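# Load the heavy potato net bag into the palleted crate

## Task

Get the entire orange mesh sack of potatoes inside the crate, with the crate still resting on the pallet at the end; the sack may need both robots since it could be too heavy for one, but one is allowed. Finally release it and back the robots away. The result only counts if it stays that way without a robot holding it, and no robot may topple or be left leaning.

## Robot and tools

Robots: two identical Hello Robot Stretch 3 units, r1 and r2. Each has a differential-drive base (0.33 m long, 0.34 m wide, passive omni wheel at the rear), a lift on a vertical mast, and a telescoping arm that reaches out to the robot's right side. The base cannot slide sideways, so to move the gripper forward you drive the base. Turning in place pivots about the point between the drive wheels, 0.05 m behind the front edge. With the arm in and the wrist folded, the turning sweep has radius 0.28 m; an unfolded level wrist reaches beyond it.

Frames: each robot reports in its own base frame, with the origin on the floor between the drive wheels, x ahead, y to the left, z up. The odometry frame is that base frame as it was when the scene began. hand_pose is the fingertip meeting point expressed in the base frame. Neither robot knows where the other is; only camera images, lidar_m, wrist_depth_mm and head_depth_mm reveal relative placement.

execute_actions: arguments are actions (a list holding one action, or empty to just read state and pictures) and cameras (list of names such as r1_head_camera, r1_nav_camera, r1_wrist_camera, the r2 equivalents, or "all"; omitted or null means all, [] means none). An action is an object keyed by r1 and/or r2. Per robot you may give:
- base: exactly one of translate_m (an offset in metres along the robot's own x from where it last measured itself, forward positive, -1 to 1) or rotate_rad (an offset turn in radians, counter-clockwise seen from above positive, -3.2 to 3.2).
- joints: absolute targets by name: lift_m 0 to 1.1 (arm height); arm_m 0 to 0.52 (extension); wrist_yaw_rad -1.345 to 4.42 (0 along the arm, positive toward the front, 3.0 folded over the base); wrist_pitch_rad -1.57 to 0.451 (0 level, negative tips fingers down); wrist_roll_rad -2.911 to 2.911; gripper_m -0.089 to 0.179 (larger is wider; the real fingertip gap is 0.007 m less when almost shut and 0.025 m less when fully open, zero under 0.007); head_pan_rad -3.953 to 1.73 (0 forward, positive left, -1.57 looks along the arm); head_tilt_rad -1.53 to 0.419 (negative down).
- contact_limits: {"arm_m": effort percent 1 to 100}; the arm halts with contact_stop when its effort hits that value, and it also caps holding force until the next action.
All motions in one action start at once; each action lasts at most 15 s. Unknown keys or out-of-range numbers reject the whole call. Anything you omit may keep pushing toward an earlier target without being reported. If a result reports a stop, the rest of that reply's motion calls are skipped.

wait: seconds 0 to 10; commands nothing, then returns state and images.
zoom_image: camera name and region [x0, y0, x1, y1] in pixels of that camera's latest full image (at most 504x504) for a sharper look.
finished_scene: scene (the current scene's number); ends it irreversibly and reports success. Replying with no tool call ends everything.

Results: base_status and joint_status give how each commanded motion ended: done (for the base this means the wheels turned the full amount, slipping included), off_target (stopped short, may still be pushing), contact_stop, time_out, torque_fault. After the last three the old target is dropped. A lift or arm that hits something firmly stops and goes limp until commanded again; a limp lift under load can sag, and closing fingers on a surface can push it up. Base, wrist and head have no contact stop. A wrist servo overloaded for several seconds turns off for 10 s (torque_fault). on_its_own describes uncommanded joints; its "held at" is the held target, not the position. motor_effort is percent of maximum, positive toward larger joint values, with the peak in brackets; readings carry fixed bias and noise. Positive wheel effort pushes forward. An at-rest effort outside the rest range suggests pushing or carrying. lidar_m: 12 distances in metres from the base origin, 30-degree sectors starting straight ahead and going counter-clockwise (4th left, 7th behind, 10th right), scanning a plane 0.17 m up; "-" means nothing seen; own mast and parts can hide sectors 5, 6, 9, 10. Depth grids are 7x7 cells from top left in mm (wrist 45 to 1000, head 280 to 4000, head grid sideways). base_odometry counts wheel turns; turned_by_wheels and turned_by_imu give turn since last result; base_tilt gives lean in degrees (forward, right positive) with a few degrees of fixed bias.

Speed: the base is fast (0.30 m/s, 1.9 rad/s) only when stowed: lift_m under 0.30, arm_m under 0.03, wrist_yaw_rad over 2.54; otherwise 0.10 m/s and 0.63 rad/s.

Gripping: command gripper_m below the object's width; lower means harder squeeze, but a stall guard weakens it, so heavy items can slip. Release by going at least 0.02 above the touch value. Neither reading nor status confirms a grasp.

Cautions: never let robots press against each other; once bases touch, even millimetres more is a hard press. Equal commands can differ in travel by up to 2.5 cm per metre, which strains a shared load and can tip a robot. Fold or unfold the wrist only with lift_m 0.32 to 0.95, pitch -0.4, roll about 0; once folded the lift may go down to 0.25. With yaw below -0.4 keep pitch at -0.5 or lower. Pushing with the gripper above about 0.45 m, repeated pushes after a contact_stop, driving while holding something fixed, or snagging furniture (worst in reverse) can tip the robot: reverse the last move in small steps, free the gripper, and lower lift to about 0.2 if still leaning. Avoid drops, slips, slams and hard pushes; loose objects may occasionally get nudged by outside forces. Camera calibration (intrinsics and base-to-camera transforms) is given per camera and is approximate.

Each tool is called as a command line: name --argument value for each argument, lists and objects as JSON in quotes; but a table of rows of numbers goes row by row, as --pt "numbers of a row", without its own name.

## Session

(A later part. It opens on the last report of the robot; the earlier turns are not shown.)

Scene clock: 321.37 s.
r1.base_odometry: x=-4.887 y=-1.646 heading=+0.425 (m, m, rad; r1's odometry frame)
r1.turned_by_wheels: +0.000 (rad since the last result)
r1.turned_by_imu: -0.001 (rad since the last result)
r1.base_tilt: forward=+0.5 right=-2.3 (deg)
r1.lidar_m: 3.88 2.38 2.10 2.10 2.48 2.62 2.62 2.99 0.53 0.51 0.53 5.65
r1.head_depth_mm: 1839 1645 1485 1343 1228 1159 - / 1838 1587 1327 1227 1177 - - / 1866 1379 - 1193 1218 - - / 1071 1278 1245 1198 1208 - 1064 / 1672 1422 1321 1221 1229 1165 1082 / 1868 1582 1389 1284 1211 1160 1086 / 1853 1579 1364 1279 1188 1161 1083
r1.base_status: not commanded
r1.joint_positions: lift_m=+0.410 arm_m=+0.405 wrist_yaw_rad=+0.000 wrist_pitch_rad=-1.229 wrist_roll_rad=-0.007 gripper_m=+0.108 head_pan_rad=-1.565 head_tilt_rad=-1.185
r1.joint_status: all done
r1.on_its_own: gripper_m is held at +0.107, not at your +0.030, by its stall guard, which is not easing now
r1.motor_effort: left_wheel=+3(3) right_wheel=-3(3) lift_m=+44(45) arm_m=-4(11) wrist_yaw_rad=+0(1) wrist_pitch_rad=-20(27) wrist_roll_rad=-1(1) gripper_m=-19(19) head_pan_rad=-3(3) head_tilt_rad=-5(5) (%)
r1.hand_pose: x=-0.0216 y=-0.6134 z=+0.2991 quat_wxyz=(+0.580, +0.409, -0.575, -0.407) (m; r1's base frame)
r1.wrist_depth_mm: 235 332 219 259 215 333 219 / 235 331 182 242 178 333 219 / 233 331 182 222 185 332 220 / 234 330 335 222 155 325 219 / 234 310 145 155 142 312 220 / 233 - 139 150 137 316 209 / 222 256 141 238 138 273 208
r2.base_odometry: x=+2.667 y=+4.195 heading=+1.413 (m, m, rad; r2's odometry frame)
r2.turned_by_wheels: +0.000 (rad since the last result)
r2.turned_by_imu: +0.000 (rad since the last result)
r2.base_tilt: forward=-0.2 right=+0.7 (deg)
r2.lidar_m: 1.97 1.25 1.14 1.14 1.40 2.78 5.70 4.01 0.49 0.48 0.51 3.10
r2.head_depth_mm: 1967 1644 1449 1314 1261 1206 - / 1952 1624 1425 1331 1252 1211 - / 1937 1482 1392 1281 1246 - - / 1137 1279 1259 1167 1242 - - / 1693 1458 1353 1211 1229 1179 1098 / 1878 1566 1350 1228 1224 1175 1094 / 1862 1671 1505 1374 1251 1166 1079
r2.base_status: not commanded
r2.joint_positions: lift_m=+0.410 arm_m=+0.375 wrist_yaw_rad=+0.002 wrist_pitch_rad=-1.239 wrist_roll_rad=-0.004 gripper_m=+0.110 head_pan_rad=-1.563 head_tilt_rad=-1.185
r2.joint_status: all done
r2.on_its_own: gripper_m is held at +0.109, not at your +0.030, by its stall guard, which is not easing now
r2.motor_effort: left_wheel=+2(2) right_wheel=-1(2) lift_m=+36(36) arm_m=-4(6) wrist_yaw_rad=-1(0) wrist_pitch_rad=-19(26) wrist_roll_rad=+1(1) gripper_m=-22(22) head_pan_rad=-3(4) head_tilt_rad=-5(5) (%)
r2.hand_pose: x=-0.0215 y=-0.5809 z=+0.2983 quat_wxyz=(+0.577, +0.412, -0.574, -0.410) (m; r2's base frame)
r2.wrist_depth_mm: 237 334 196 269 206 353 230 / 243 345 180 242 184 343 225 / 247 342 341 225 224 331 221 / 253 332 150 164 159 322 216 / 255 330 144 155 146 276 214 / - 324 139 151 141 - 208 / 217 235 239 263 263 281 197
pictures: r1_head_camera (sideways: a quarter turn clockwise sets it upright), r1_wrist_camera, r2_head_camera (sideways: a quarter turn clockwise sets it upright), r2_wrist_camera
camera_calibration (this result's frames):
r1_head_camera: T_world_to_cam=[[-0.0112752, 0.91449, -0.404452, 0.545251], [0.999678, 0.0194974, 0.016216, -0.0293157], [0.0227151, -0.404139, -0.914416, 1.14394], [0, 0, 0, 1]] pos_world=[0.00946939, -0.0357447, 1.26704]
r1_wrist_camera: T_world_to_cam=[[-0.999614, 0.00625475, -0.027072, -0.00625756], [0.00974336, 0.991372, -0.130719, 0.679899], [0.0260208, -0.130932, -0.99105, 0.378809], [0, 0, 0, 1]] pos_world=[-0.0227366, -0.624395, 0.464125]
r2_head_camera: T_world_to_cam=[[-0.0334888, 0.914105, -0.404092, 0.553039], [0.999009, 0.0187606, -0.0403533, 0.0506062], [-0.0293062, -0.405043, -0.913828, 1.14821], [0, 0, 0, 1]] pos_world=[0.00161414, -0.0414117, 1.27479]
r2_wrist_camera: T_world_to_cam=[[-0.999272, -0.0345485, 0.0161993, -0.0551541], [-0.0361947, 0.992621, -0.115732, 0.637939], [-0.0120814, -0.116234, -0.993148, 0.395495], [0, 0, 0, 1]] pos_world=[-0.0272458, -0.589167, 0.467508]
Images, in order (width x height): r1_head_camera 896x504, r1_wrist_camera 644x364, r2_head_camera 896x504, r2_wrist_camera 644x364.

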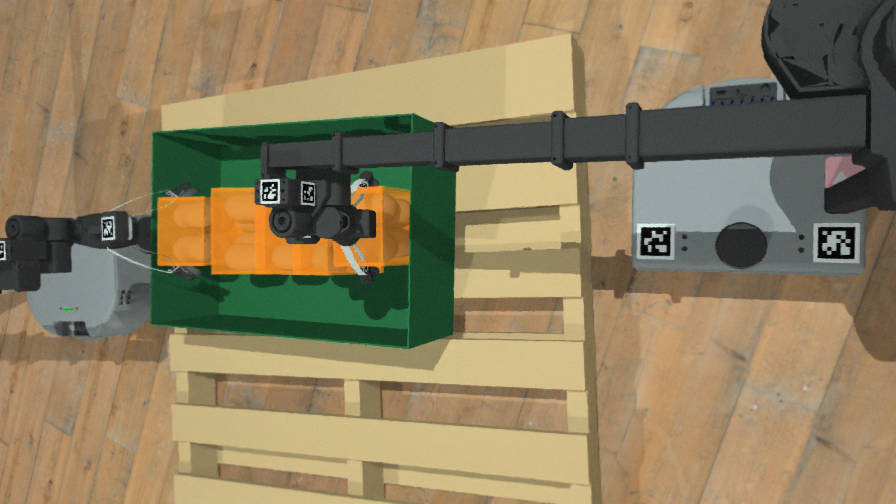

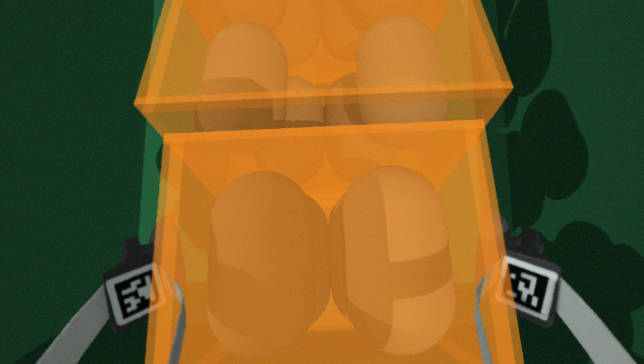

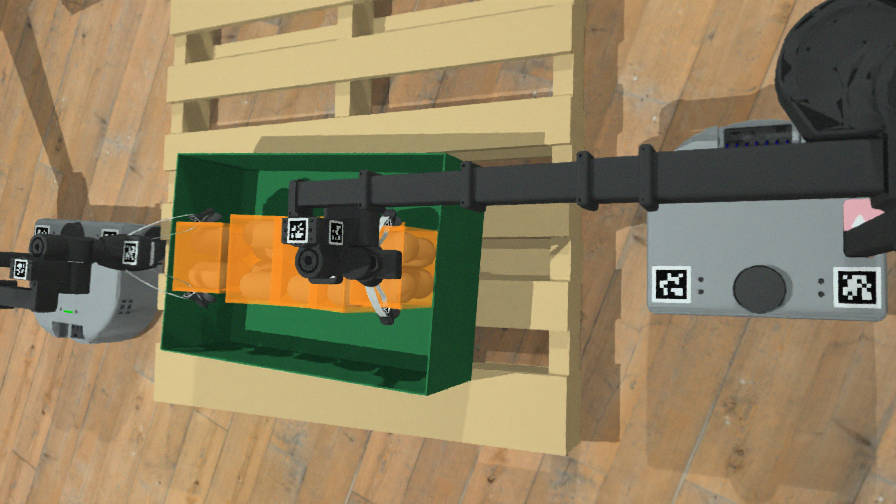

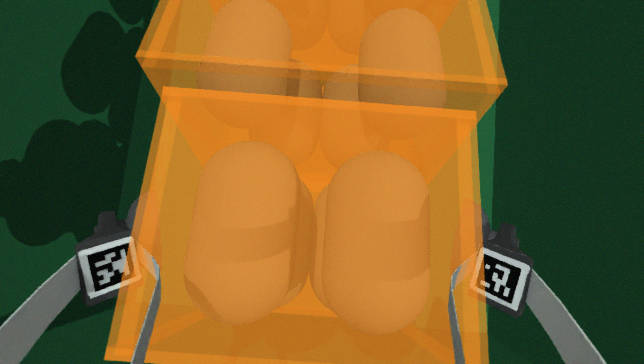

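execute_actions --actions '[{"r2":{"joints":{"lift_m":0.34}},"r1":{"joints":{"lift_m":0.345}}}]' --cameras '[]'

execute_actions --actions '[{"r2":{"joints":{"gripper_m":0.179}},"r1":{"joints":{"gripper_m":0.179}}}]' --cameras '[]'

execute_actions --actions '[{"r2":{"joints":{"lift_m":0.6}},"r1":{"joints":{"lift_m":0.6}}}]' --cameras '[]'

execute_actions --actions '[{"r2":{"joints":{"arm_m":0.0}},"r1":{"joints":{"arm_m":0.0}}}]' --cameras '["r2_head_camera","r1_head_camera","r1_nav_camera"]'

Scene clock: 330.87 s.
r1.base_odometry: x=-4.887 y=-1.646 heading=+0.425 (m, m, rad; r1's odometry frame)
r1.turned_by_wheels: +0.000 (rad since the last result)
r1.turned_by_imu: -0.001 (rad since the last result)
r1.base_tilt: forward=+0.4 right=-2.3 (deg)
r1.lidar_m: 3.91 2.37 2.09 2.10 2.49 2.61 2.62 3.00 0.53 0.51 0.53 5.68
r1.head_depth_mm: 1831 1638 1495 1352 1230 1162 - / 1853 1579 1312 1218 1196 - - / 1844 1372 1371 1193 1216 - - / 1121 1336 1303 1189 1221 - 1058 / 1681 1425 1326 1218 1234 1162 1082 / 1858 1578 1401 1285 1216 1158 1086 / 1858 1598 1378 1280 1189 1172 1086
r1.base_status: not commanded
r1.joint_positions: lift_m=+0.345 arm_m=+0.405 wrist_yaw_rad=+0.000 wrist_pitch_rad=-1.255 wrist_roll_rad=-0.007 gripper_m=+0.108 head_pan_rad=-1.565 head_tilt_rad=-1.185
r1.joint_status: all done
r1.on_its_own: gripper_m is held at +0.107, not at your +0.030, by its stall guard, which is not easing now
r1.motor_effort: left_wheel=+2(3) right_wheel=-2(3) lift_m=+36(44) arm_m=-4(4) wrist_yaw_rad=+0(0) wrist_pitch_rad=-13(20) wrist_roll_rad=-1(1) gripper_m=-19(19) head_pan_rad=-3(3) head_tilt_rad=-5(4) (%)
r1.hand_pose: x=-0.0216 y=-0.6069 z=+0.2328 quat_wxyz=(+0.575, +0.417, -0.570, -0.414) (m; r1's base frame)
r1.wrist_depth_mm: 235 282 167 239 164 275 218 / 233 279 161 213 159 271 219 / 235 274 172 212 176 268 219 / 234 271 268 222 150 263 220 / 233 268 143 153 140 260 219 / 233 - 139 151 136 255 209 / 223 245 219 236 144 250 209
r2.base_odometry: x=+2.667 y=+4.195 heading=+1.413 (m, m, rad; r2's odometry frame)
r2.turned_by_wheels: +0.000 (rad since the last result)
r2.turned_by_imu: +0.000 (rad since the last result)
r2.base_tilt: forward=-0.2 right=+0.6 (deg)
r2.lidar_m: 1.96 1.25 1.14 1.14 1.40 2.77 5.69 4.00 0.49 0.48 0.51 3.09
r2.head_depth_mm: 1975 1642 1431 1322 1264 1211 1131 / 1939 1628 1438 1327 1257 1213 - / 1937 1483 1393 1284 1268 - - / 1633 1336 1308 1171 1244 - - / 1706 1453 1353 1215 1228 1181 1094 / 1883 1567 1344 1233 1228 1168 1092 / 1878 1666 1511 1371 1248 1163 1081
r2.base_status: not commanded
r2.joint_positions: lift_m=+0.340 arm_m=+0.375 wrist_yaw_rad=+0.001 wrist_pitch_rad=-1.269 wrist_roll_rad=-0.004 gripper_m=+0.110 head_pan_rad=-1.563 head_tilt_rad=-1.185
r2.joint_status: all done
r2.on_its_own: gripper_m is held at +0.109, not at your +0.030, by its stall guard, which is not easing now
r2.motor_effort: left_wheel=+2(2) right_wheel=-1(2) lift_m=+29(34) arm_m=-3(4) wrist_yaw_rad=+0(0) wrist_pitch_rad=-10(19) wrist_roll_rad=+1(1) gripper_m=-23(22) head_pan_rad=-2(4) head_tilt_rad=-6(5) (%)
r2.hand_pose: x=-0.0216 y=-0.5733 z=+0.2269 quat_wxyz=(+0.571, +0.421, -0.568, -0.418) (m; r2's base frame)
r2.wrist_depth_mm: 236 274 164 230 167 284 228 / 243 272 166 214 164 280 224 / 247 269 218 222 190 276 220 / 255 265 148 161 153 271 217 / 254 263 142 153 145 266 212 / - 256 142 154 141 - 208 / 201 213 222 237 240 261 197
pictures: none
No camera images: the call's "cameras" was empty. Leave "cameras" out to get every camera's image.

Scene clock: 333.00 s.
r1.base_odometry: x=-4.887 y=-1.646 heading=+0.425 (m, m, rad; r1's odometry frame)
r1.turned_by_wheels: +0.000 (rad since the last result)
r1.turned_by_imu: +0.000 (rad since the last result)
r1.base_tilt: forward=+0.4 right=-2.4 (deg)
r1.lidar_m: 3.88 2.38 2.10 2.10 2.49 2.62 2.62 3.00 0.53 0.51 0.53 5.66
r1.head_depth_mm: 1839 1642 1499 1349 1238 1162 - / 1822 1589 1307 1219 1198 - - / 1862 1378 1379 1198 1218 - - / 1119 1342 1299 1196 1227 - 1065 / 1687 1432 1328 1222 1228 1159 1090 / 1847 1607 1394 1291 1216 1166 1088 / 1863 1580 1392 1285 1194 1176 1081
r1.base_status: not commanded
r1.joint_positions: lift_m=+0.345 arm_m=+0.405 wrist_yaw_rad=+0.000 wrist_pitch_rad=-1.299 wrist_roll_rad=-0.007 gripper_m=+0.179 head_pan_rad=-1.565 head_tilt_rad=-1.186
r1.joint_status: all done
r1.motor_effort: left_wheel=+1(2) right_wheel=+0(3) lift_m=+36(36) arm_m=-3(4) wrist_yaw_rad=+0(0) wrist_pitch_rad=+0(13) wrist_roll_rad=-1(1) gripper_m=+1(87) head_pan_rad=-3(2) head_tilt_rad=-5(5) (%)
r1.hand_pose: x=-0.0216 y=-0.5957 z=+0.2305 quat_wxyz=(+0.565, +0.429, -0.561, -0.426) (m; r1's base frame)
r1.wrist_depth_mm: 234 276 161 216 159 267 217 / 234 272 162 209 162 263 219 / 234 270 265 225 262 262 219 / 233 268 159 165 153 259 219 / 234 265 153 161 150 258 209 / 223 263 152 162 150 257 200 / - 213 221 220 219 219 202
r2.base_odometry: x=+2.667 y=+4.195 heading=+1.413 (m, m, rad; r2's odometry frame)
r2.turned_by_wheels: +0.000 (rad since the last result)
r2.turned_by_imu: +0.000 (rad since the last result)
r2.base_tilt: forward=-0.3 right=+0.6 (deg)
r2.lidar_m: 1.96 1.25 1.14 1.14 1.40 2.77 5.72 3.98 0.49 0.48 0.51 3.10
r2.head_depth_mm: 1957 1628 1437 1310 1260 1207 1133 / 1962 1631 1430 1332 1253 1212 - / 1933 1472 1394 1281 1263 - - / 1632 1348 1313 1173 1250 - - / 1708 1451 1354 1215 1232 1182 1098 / 1874 1559 1350 1233 1222 1175 1095 / 1868 1670 1502 1373 1248 1168 1090
r2.base_status: not commanded
r2.joint_positions: lift_m=+0.340 arm_m=+0.375 wrist_yaw_rad=+0.001 wrist_pitch_rad=-1.299 wrist_roll_rad=-0.003 gripper_m=+0.179 head_pan_rad=-1.563 head_tilt_rad=-1.186
r2.joint_status: all done
r2.motor_effort: left_wheel=+1(2) right_wheel=-1(3) lift_m=+30(30) arm_m=-3(3) wrist_yaw_rad=+0(0) wrist_pitch_rad=-1(10) wrist_roll_rad=+0(1) gripper_m=+1(100) head_pan_rad=-3(4) head_tilt_rad=-5(6) (%)
r2.hand_pose: x=-0.0216 y=-0.5658 z=+0.2254 quat_wxyz=(+0.564, +0.429, -0.562, -0.427) (m; r2's base frame)
r2.wrist_depth_mm: 238 271 161 217 165 278 229 / 242 267 169 213 167 275 225 / 246 266 266 228 271 272 220 / 252 262 153 166 156 271 217 / 244 260 150 161 156 267 214 / - 258 157 260 263 266 201 / 188 196 207 219 234 247 214
pictures: none
No camera images: the call's "cameras" was empty. Leave "cameras" out to get every camera's image.

Scene clock: 336.20 s.
r1.base_odometry: x=-4.887 y=-1.646 heading=+0.425 (m, m, rad; r1's odometry frame)
r1.turned_by_wheels: +0.000 (rad since the last result)
r1.turned_by_imu: -0.001 (rad since the last result)
r1.base_tilt: forward=+0.4 right=-2.3 (deg)
r1.lidar_m: 3.89 2.38 2.09 2.10 2.48 2.62 2.63 2.99 0.53 0.51 0.53 5.67
r1.head_depth_mm: 1831 1639 1479 1351 1235 1160 - / 1839 1649 1365 - - - - / 1852 - 1298 1193 1210 - - / 1596 1384 1276 1201 1211 - 1057 / 1672 1437 1330 1221 1232 1166 1086 / 1845 1580 1404 1284 1208 1170 1085 / 1855 1580 1383 1282 1190 1169 1089
r1.base_status: not commanded
r1.joint_positions: lift_m=+0.599 arm_m=+0.405 wrist_yaw_rad=+0.000 wrist_pitch_rad=-1.300 wrist_roll_rad=-0.007 gripper_m=+0.179 head_pan_rad=-1.565 head_tilt_rad=-1.186
r1.joint_status: all done
r1.motor_effort: left_wheel=+0(1) right_wheel=+0(0) lift_m=+58(61) arm_m=-3(3) wrist_yaw_rad=+0(1) wrist_pitch_rad=-1(0) wrist_roll_rad=-1(1) gripper_m=+0(0) head_pan_rad=-3(2) head_tilt_rad=-5(4) (%)
r1.hand_pose: x=-0.0216 y=-0.5955 z=+0.4848 quat_wxyz=(+0.565, +0.430, -0.560, -0.427) (m; r1's base frame)
r1.wrist_depth_mm: 545 543 534 468 523 424 645 / 534 416 524 462 520 426 638 / 530 414 519 418 521 429 626 / 588 417 520 425 514 430 623 / 644 417 513 414 504 391 619 / 638 413 392 394 390 364 612 / 518 513 515 590 567 494 612
r2.base_odometry: x=+2.667 y=+4.195 heading=+1.413 (m, m, rad; r2's odometry frame)
r2.turned_by_wheels: +0.000 (rad since the last result)
r2.turned_by_imu: +0.000 (rad since the last result)
r2.base_tilt: forward=-0.2 right=+0.6 (deg)
r2.lidar_m: 1.96 1.25 1.14 1.14 1.40 2.76 5.70 4.01 0.49 0.48 0.51 3.09
r2.head_depth_mm: 1967 1622 1438 1320 1260 1205 1153 / 1948 1623 1447 1403 1266 1216 - / 1935 1788 1368 1234 1223 - - / 1622 1646 1256 1214 1247 - - / 1708 1455 1343 1225 1229 1181 1097 / 1883 1571 1346 1227 1225 1172 1088 / 1869 1665 1511 1373 1251 1163 1087
r2.base_status: not commanded
r2.joint_positions: lift_m=+0.600 arm_m=+0.375 wrist_yaw_rad=+0.001 wrist_pitch_rad=-1.300 wrist_roll_rad=-0.003 gripper_m=+0.179 head_pan_rad=-1.563 head_tilt_rad=-1.186
r2.joint_status: all done
r2.motor_effort: left_wheel=+1(2) right_wheel=-2(1) lift_m=+39(45) arm_m=-3(3) wrist_yaw_rad=+1(0) wrist_pitch_rad=+0(0) wrist_roll_rad=+1(1) gripper_m=+0(0) head_pan_rad=-4(4) head_tilt_rad=-5(5) (%)
r2.hand_pose: x=-0.0216 y=-0.5656 z=+0.4850 quat_wxyz=(+0.564, +0.429, -0.562, -0.427) (m; r2's base frame)
r2.wrist_depth_mm: 671 422 541 450 536 453 556 / 662 435 519 469 532 447 556 / 652 415 523 430 533 535 545 / 633 424 531 440 523 529 543 / 629 409 520 510 518 399 543 / - 516 426 450 426 365 659 / 619 509 504 516 527 539 527
pictures: none
No camera images: the call's "cameras" was empty. Leave "cameras" out to get every camera's image.

Scene clock: 340.37 s.
r1.base_odometry: x=-4.887 y=-1.646 heading=+0.425 (m, m, rad; r1's odometry frame)
r1.turned_by_wheels: +0.000 (rad since the last result)
r1.turned_by_imu: -0.001 (rad since the last result)
r1.base_tilt: forward=+0.4 right=-2.4 (deg)
r1.lidar_m: 3.89 2.37 2.09 2.10 2.49 2.62 2.62 3.00 0.53 0.51 0.53 5.66
r1.head_depth_mm: 1861 1654 1498 1348 1236 1166 - / 1845 1584 1309 1222 - - - / 1842 1379 1330 1197 - - - / 1589 1349 1283 1192 1164 - 1064 / 1678 1441 1324 1215 1234 1161 1090 / 1866 1572 1394 1282 1216 1164 1080 / 1836 1581 1396 1282 1193 1160 1085
r1.base_status: not commanded
r1.joint_positions: lift_m=+0.599 arm_m=+0.001 wrist_yaw_rad=+0.000 wrist_pitch_rad=-1.301 wrist_roll_rad=-0.007 gripper_m=+0.179 head_pan_rad=-1.565 head_tilt_rad=-1.186
r1.joint_status: all done
r1.motor_effort: left_wheel=+1(0) right_wheel=+0(0) lift_m=+58(58) arm_m=-3(3) wrist_yaw_rad=+0(0) wrist_pitch_rad=+0(0) wrist_roll_rad=-1(1) gripper_m=+1(0) head_pan_rad=-2(3) head_tilt_rad=-4(3) (%)
r1.hand_pose: x=-0.0216 y=-0.1907 z=+0.4848 quat_wxyz=(+0.565, +0.430, -0.560, -0.427) (m; r1's base frame)
r1.wrist_depth_mm: 555 557 539 528 524 522 639 / 542 548 534 629 528 521 631 / 540 538 523 539 531 516 627 / 560 631 637 638 630 634 621 / 643 640 637 642 626 626 624 / 648 638 631 - - 622 618 / 632 636 626 - - 615 609
r2.base_odometry: x=+2.667 y=+4.195 heading=+1.413 (m, m, rad; r2's odometry frame)
r2.turned_by_wheels: +0.000 (rad since the last result)
r2.turned_by_imu: +0.000 (rad since the last result)
r2.base_tilt: forward=-0.2 right=+0.6 (deg)
r2.lidar_m: 1.96 1.25 1.14 1.14 1.40 2.77 5.71 4.00 0.49 0.48 0.51 3.09
r2.head_depth_mm: 1973 1634 1440 1321 1260 1208 1150 / 1955 1629 1435 1333 1238 1217 - / 1936 1476 1376 1271 - - - / 1675 1361 1304 1215 - - - / 1718 1454 1356 1224 1228 1174 1098 / 1892 1561 1347 1228 1229 1175 1090 / 1867 1672 1507 1374 1252 1171 1083
r2.base_status: not commanded
r2.joint_positions: lift_m=+0.600 arm_m=+0.002 wrist_yaw_rad=+0.001 wrist_pitch_rad=-1.300 wrist_roll_rad=-0.003 gripper_m=+0.179 head_pan_rad=-1.563 head_tilt_rad=-1.186
r2.joint_status: all done
joint sent to its limit — the command would take r2.arm_m past its lower limit, so that joint was sent only as far as its limit.
r2.motor_effort: left_wheel=+1(1) right_wheel=-1(1) lift_m=+39(39) arm_m=-3(3) wrist_yaw_rad=+0(0) wrist_pitch_rad=+0(0) wrist_roll_rad=+0(0) gripper_m=+0(1) head_pan_rad=-4(3) head_tilt_rad=-4(4) (%)
r2.hand_pose: x=-0.0216 y=-0.1926 z=+0.4850 quat_wxyz=(+0.564, +0.429, -0.561, -0.428) (m; r2's base frame)
r2.wrist_depth_mm: 649 547 527 505 483 547 564 / 641 546 533 651 547 669 546 / 641 618 549 551 558 569 563 / 641 651 648 663 660 659 660 / 633 642 645 - 666 660 664 / - 633 640 - - 641 658 / 621 621 625 - - 633 650
pictures: r1_head_camera (sideways: a quarter turn clockwise sets it upright), r1_nav_camera (sideways: a quarter turn counterclockwise sets it upright), r2_head_camera (sideways: a quarter turn clockwise sets it upright)
camera_calibration (this result's frames):
r1_head_camera: T_world_to_cam=[[-0.0112771, 0.914857, -0.403621, 0.544168], [0.999678, 0.0194823, 0.0162281, -0.0293315], [0.0227099, -0.403308, -0.914783, 1.14441], [0, 0, 0, 1]] pos_world=[0.00946919, -0.0357131, 1.267]
r1_nav_camera: T_world_to_cam=[[0.0166831, -0.923771, 0.382582, -0.458181], [-0.999861, -0.0152257, 0.00683689, 0.0520629], [-0.000490633, -0.382643, -0.923896, 1.15932], [0, 0, 0, 1]] pos_world=[0.0602683, 0.0211439, 1.24603]
r2_head_camera: T_world_to_cam=[[-0.0333892, 0.914456, -0.403305, 0.552013], [0.999011, 0.0186836, -0.0403437, 0.0505936], [-0.0293573, -0.404253, -0.914176, 1.14866], [0, 0, 0, 1]] pos_world=[0.00160933, -0.0413878, 1.27475]
Images, in order (width x height): r1_head_camera 896x504, r1_nav_camera 672x504, r2_head_camera 896x504.

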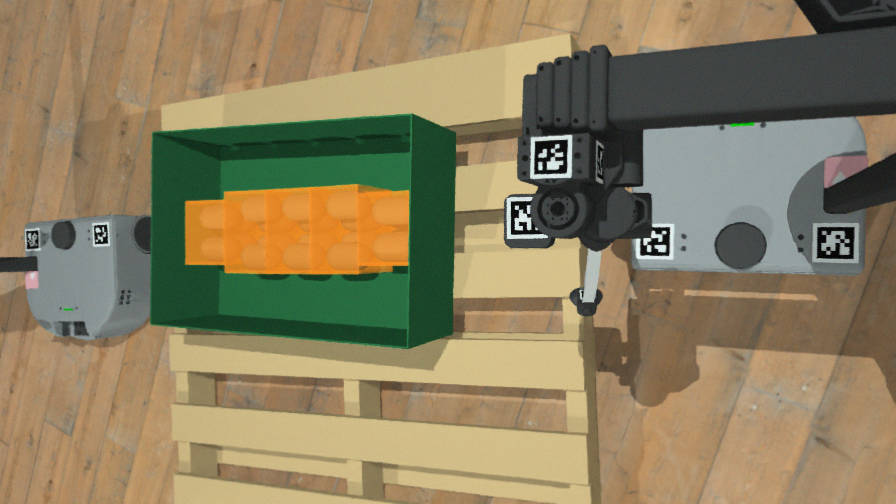

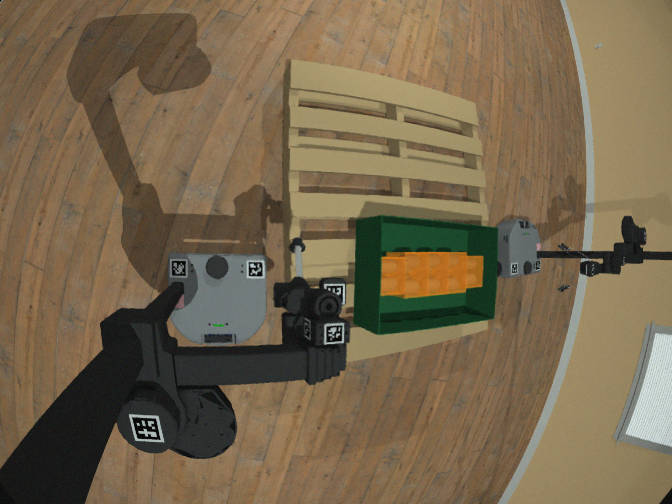

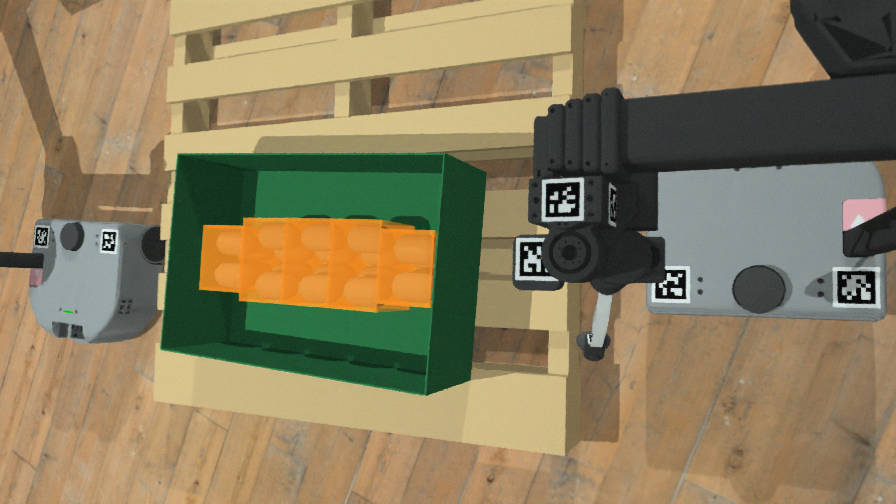

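execute_actions --actions '[{"r2":{"base":{"translate_m":0.6}},"r1":{"base":{"translate_m":-0.6}}}]' --cameras '["r1_nav_camera"]'

finished_scene --scene 1

Scene clock: 353.90 s.
r1.base_odometry: x=-5.433 y=-1.894 heading=+0.425 (m, m, rad; r1's odometry frame)
r1.turned_by_wheels: +0.000 (rad since the last result)
r1.turned_by_imu: -0.006 (rad since the last result)
r1.base_tilt: forward=+0.4 right=-2.4 (deg)
r1.lidar_m: 4.25 2.57 2.27 2.28 2.33 2.05 2.05 2.42 2.47 1.59 0.64 0.72
r1.head_depth_mm: 1843 1663 1493 1363 1248 1163 - / 1844 1652 1490 1361 - - - / 1839 1649 1489 1363 - - - / 1633 1658 1495 1375 1252 - 1059 / 1680 1638 1474 1379 1259 1162 1085 / 1853 1478 1345 1239 1217 1166 1088 / 1850 1385 1299 1213 1218 1162 1090
r1.base_status: done
r1.joint_positions: lift_m=+0.599 arm_m=+0.001 wrist_yaw_rad=+0.000 wrist_pitch_rad=-1.301 wrist_roll_rad=-0.007 gripper_m=+0.179 head_pan_rad=-1.565 head_tilt_rad=-1.186
r1.joint_status: not commanded
r1.motor_effort: left_wheel=+1(4) right_wheel=-1(5) lift_m=+58(58) arm_m=-3(4) wrist_yaw_rad=-1(0) wrist_pitch_rad=+0(0) wrist_roll_rad=-1(1) gripper_m=+0(0) head_pan_rad=-3(3) head_tilt_rad=-4(6) (%)
r1.hand_pose: x=-0.0216 y=-0.1907 z=+0.4848 quat_wxyz=(+0.565, +0.430, -0.560, -0.427) (m; r1's base frame)
r1.wrist_depth_mm: 536 539 658 652 649 645 638 / 542 536 649 654 641 639 640 / 535 530 647 643 639 626 634 / 648 651 639 648 635 630 620 / 653 648 635 638 633 620 626 / 641 635 636 - - 616 606 / 641 632 629 - - 623 614
r2.base_odometry: x=+2.762 y=+4.787 heading=+1.413 (m, m, rad; r2's odometry frame)
r2.turned_by_wheels: +0.000 (rad since the last result)
r2.turned_by_imu: +0.004 (rad since the last result)
r2.base_tilt: forward=-0.2 right=+0.6 (deg)
r2.lidar_m: 1.59 1.02 0.92 0.93 1.14 2.28 6.26 0.69 0.64 1.60 2.79 2.54
r2.head_depth_mm: 1965 1462 1354 1243 1263 1209 1154 / 1957 1594 1409 1292 1222 1215 - / 1938 1719 1549 1410 - - - / 1668 1683 1541 1396 - - - / 1746 1693 1522 1388 1285 1181 1094 / 1877 1676 1516 1384 1270 1176 1089 / 1865 1669 1509 1373 1261 1169 1086
r2.base_status: done
r2.joint_positions: lift_m=+0.600 arm_m=+0.002 wrist_yaw_rad=+0.001 wrist_pitch_rad=-1.300 wrist_roll_rad=-0.003 gripper_m=+0.179 head_pan_rad=-1.563 head_tilt_rad=-1.186
r2.joint_status: not commanded
r2.motor_effort: left_wheel=+1(5) right_wheel=-1(2) lift_m=+39(39) arm_m=-3(3) wrist_yaw_rad=+0(0) wrist_pitch_rad=+0(0) wrist_roll_rad=+1(1) gripper_m=+0(0) head_pan_rad=-3(3) head_tilt_rad=-5(5) (%)
r2.hand_pose: x=-0.0216 y=-0.1926 z=+0.4850 quat_wxyz=(+0.564, +0.429, -0.561, -0.428) (m; r2's base frame)
r2.wrist_depth_mm: 656 664 656 660 664 561 506 / 652 646 657 673 660 550 557 / 637 645 681 667 662 542 560 / 655 651 661 657 648 665 664 / 626 635 645 - 672 664 662 / - 640 634 - - 658 652 / 625 625 627 - - 640 661
pictures: r1_nav_camera (sideways: a quarter turn counterclockwise sets it upright)
camera_calibration (this result's frames):
r1_nav_camera: T_world_to_cam=[[0.0166832, -0.923771, 0.382582, -0.45818], [-0.999861, -0.0152258, 0.00683689, 0.0520629], [-0.000490588, -0.382643, -0.923896, 1.15932], [0, 0, 0, 1]] pos_world=[0.0602683, 0.0211439, 1.24603]
Images, in order (width x height): r1_nav_camera 672x504.

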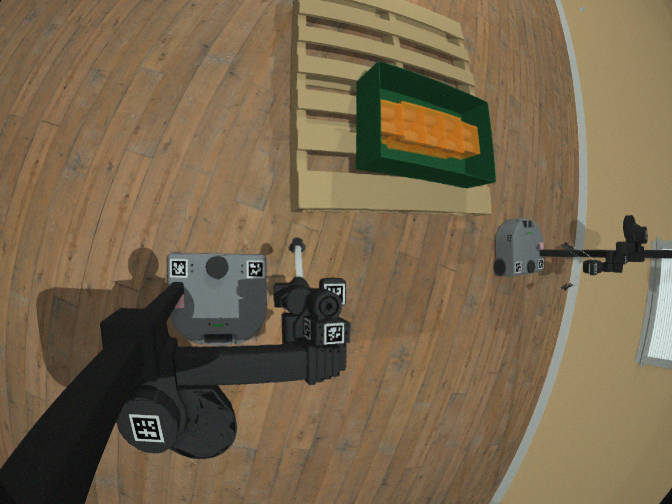

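The scene is finished: the task was done.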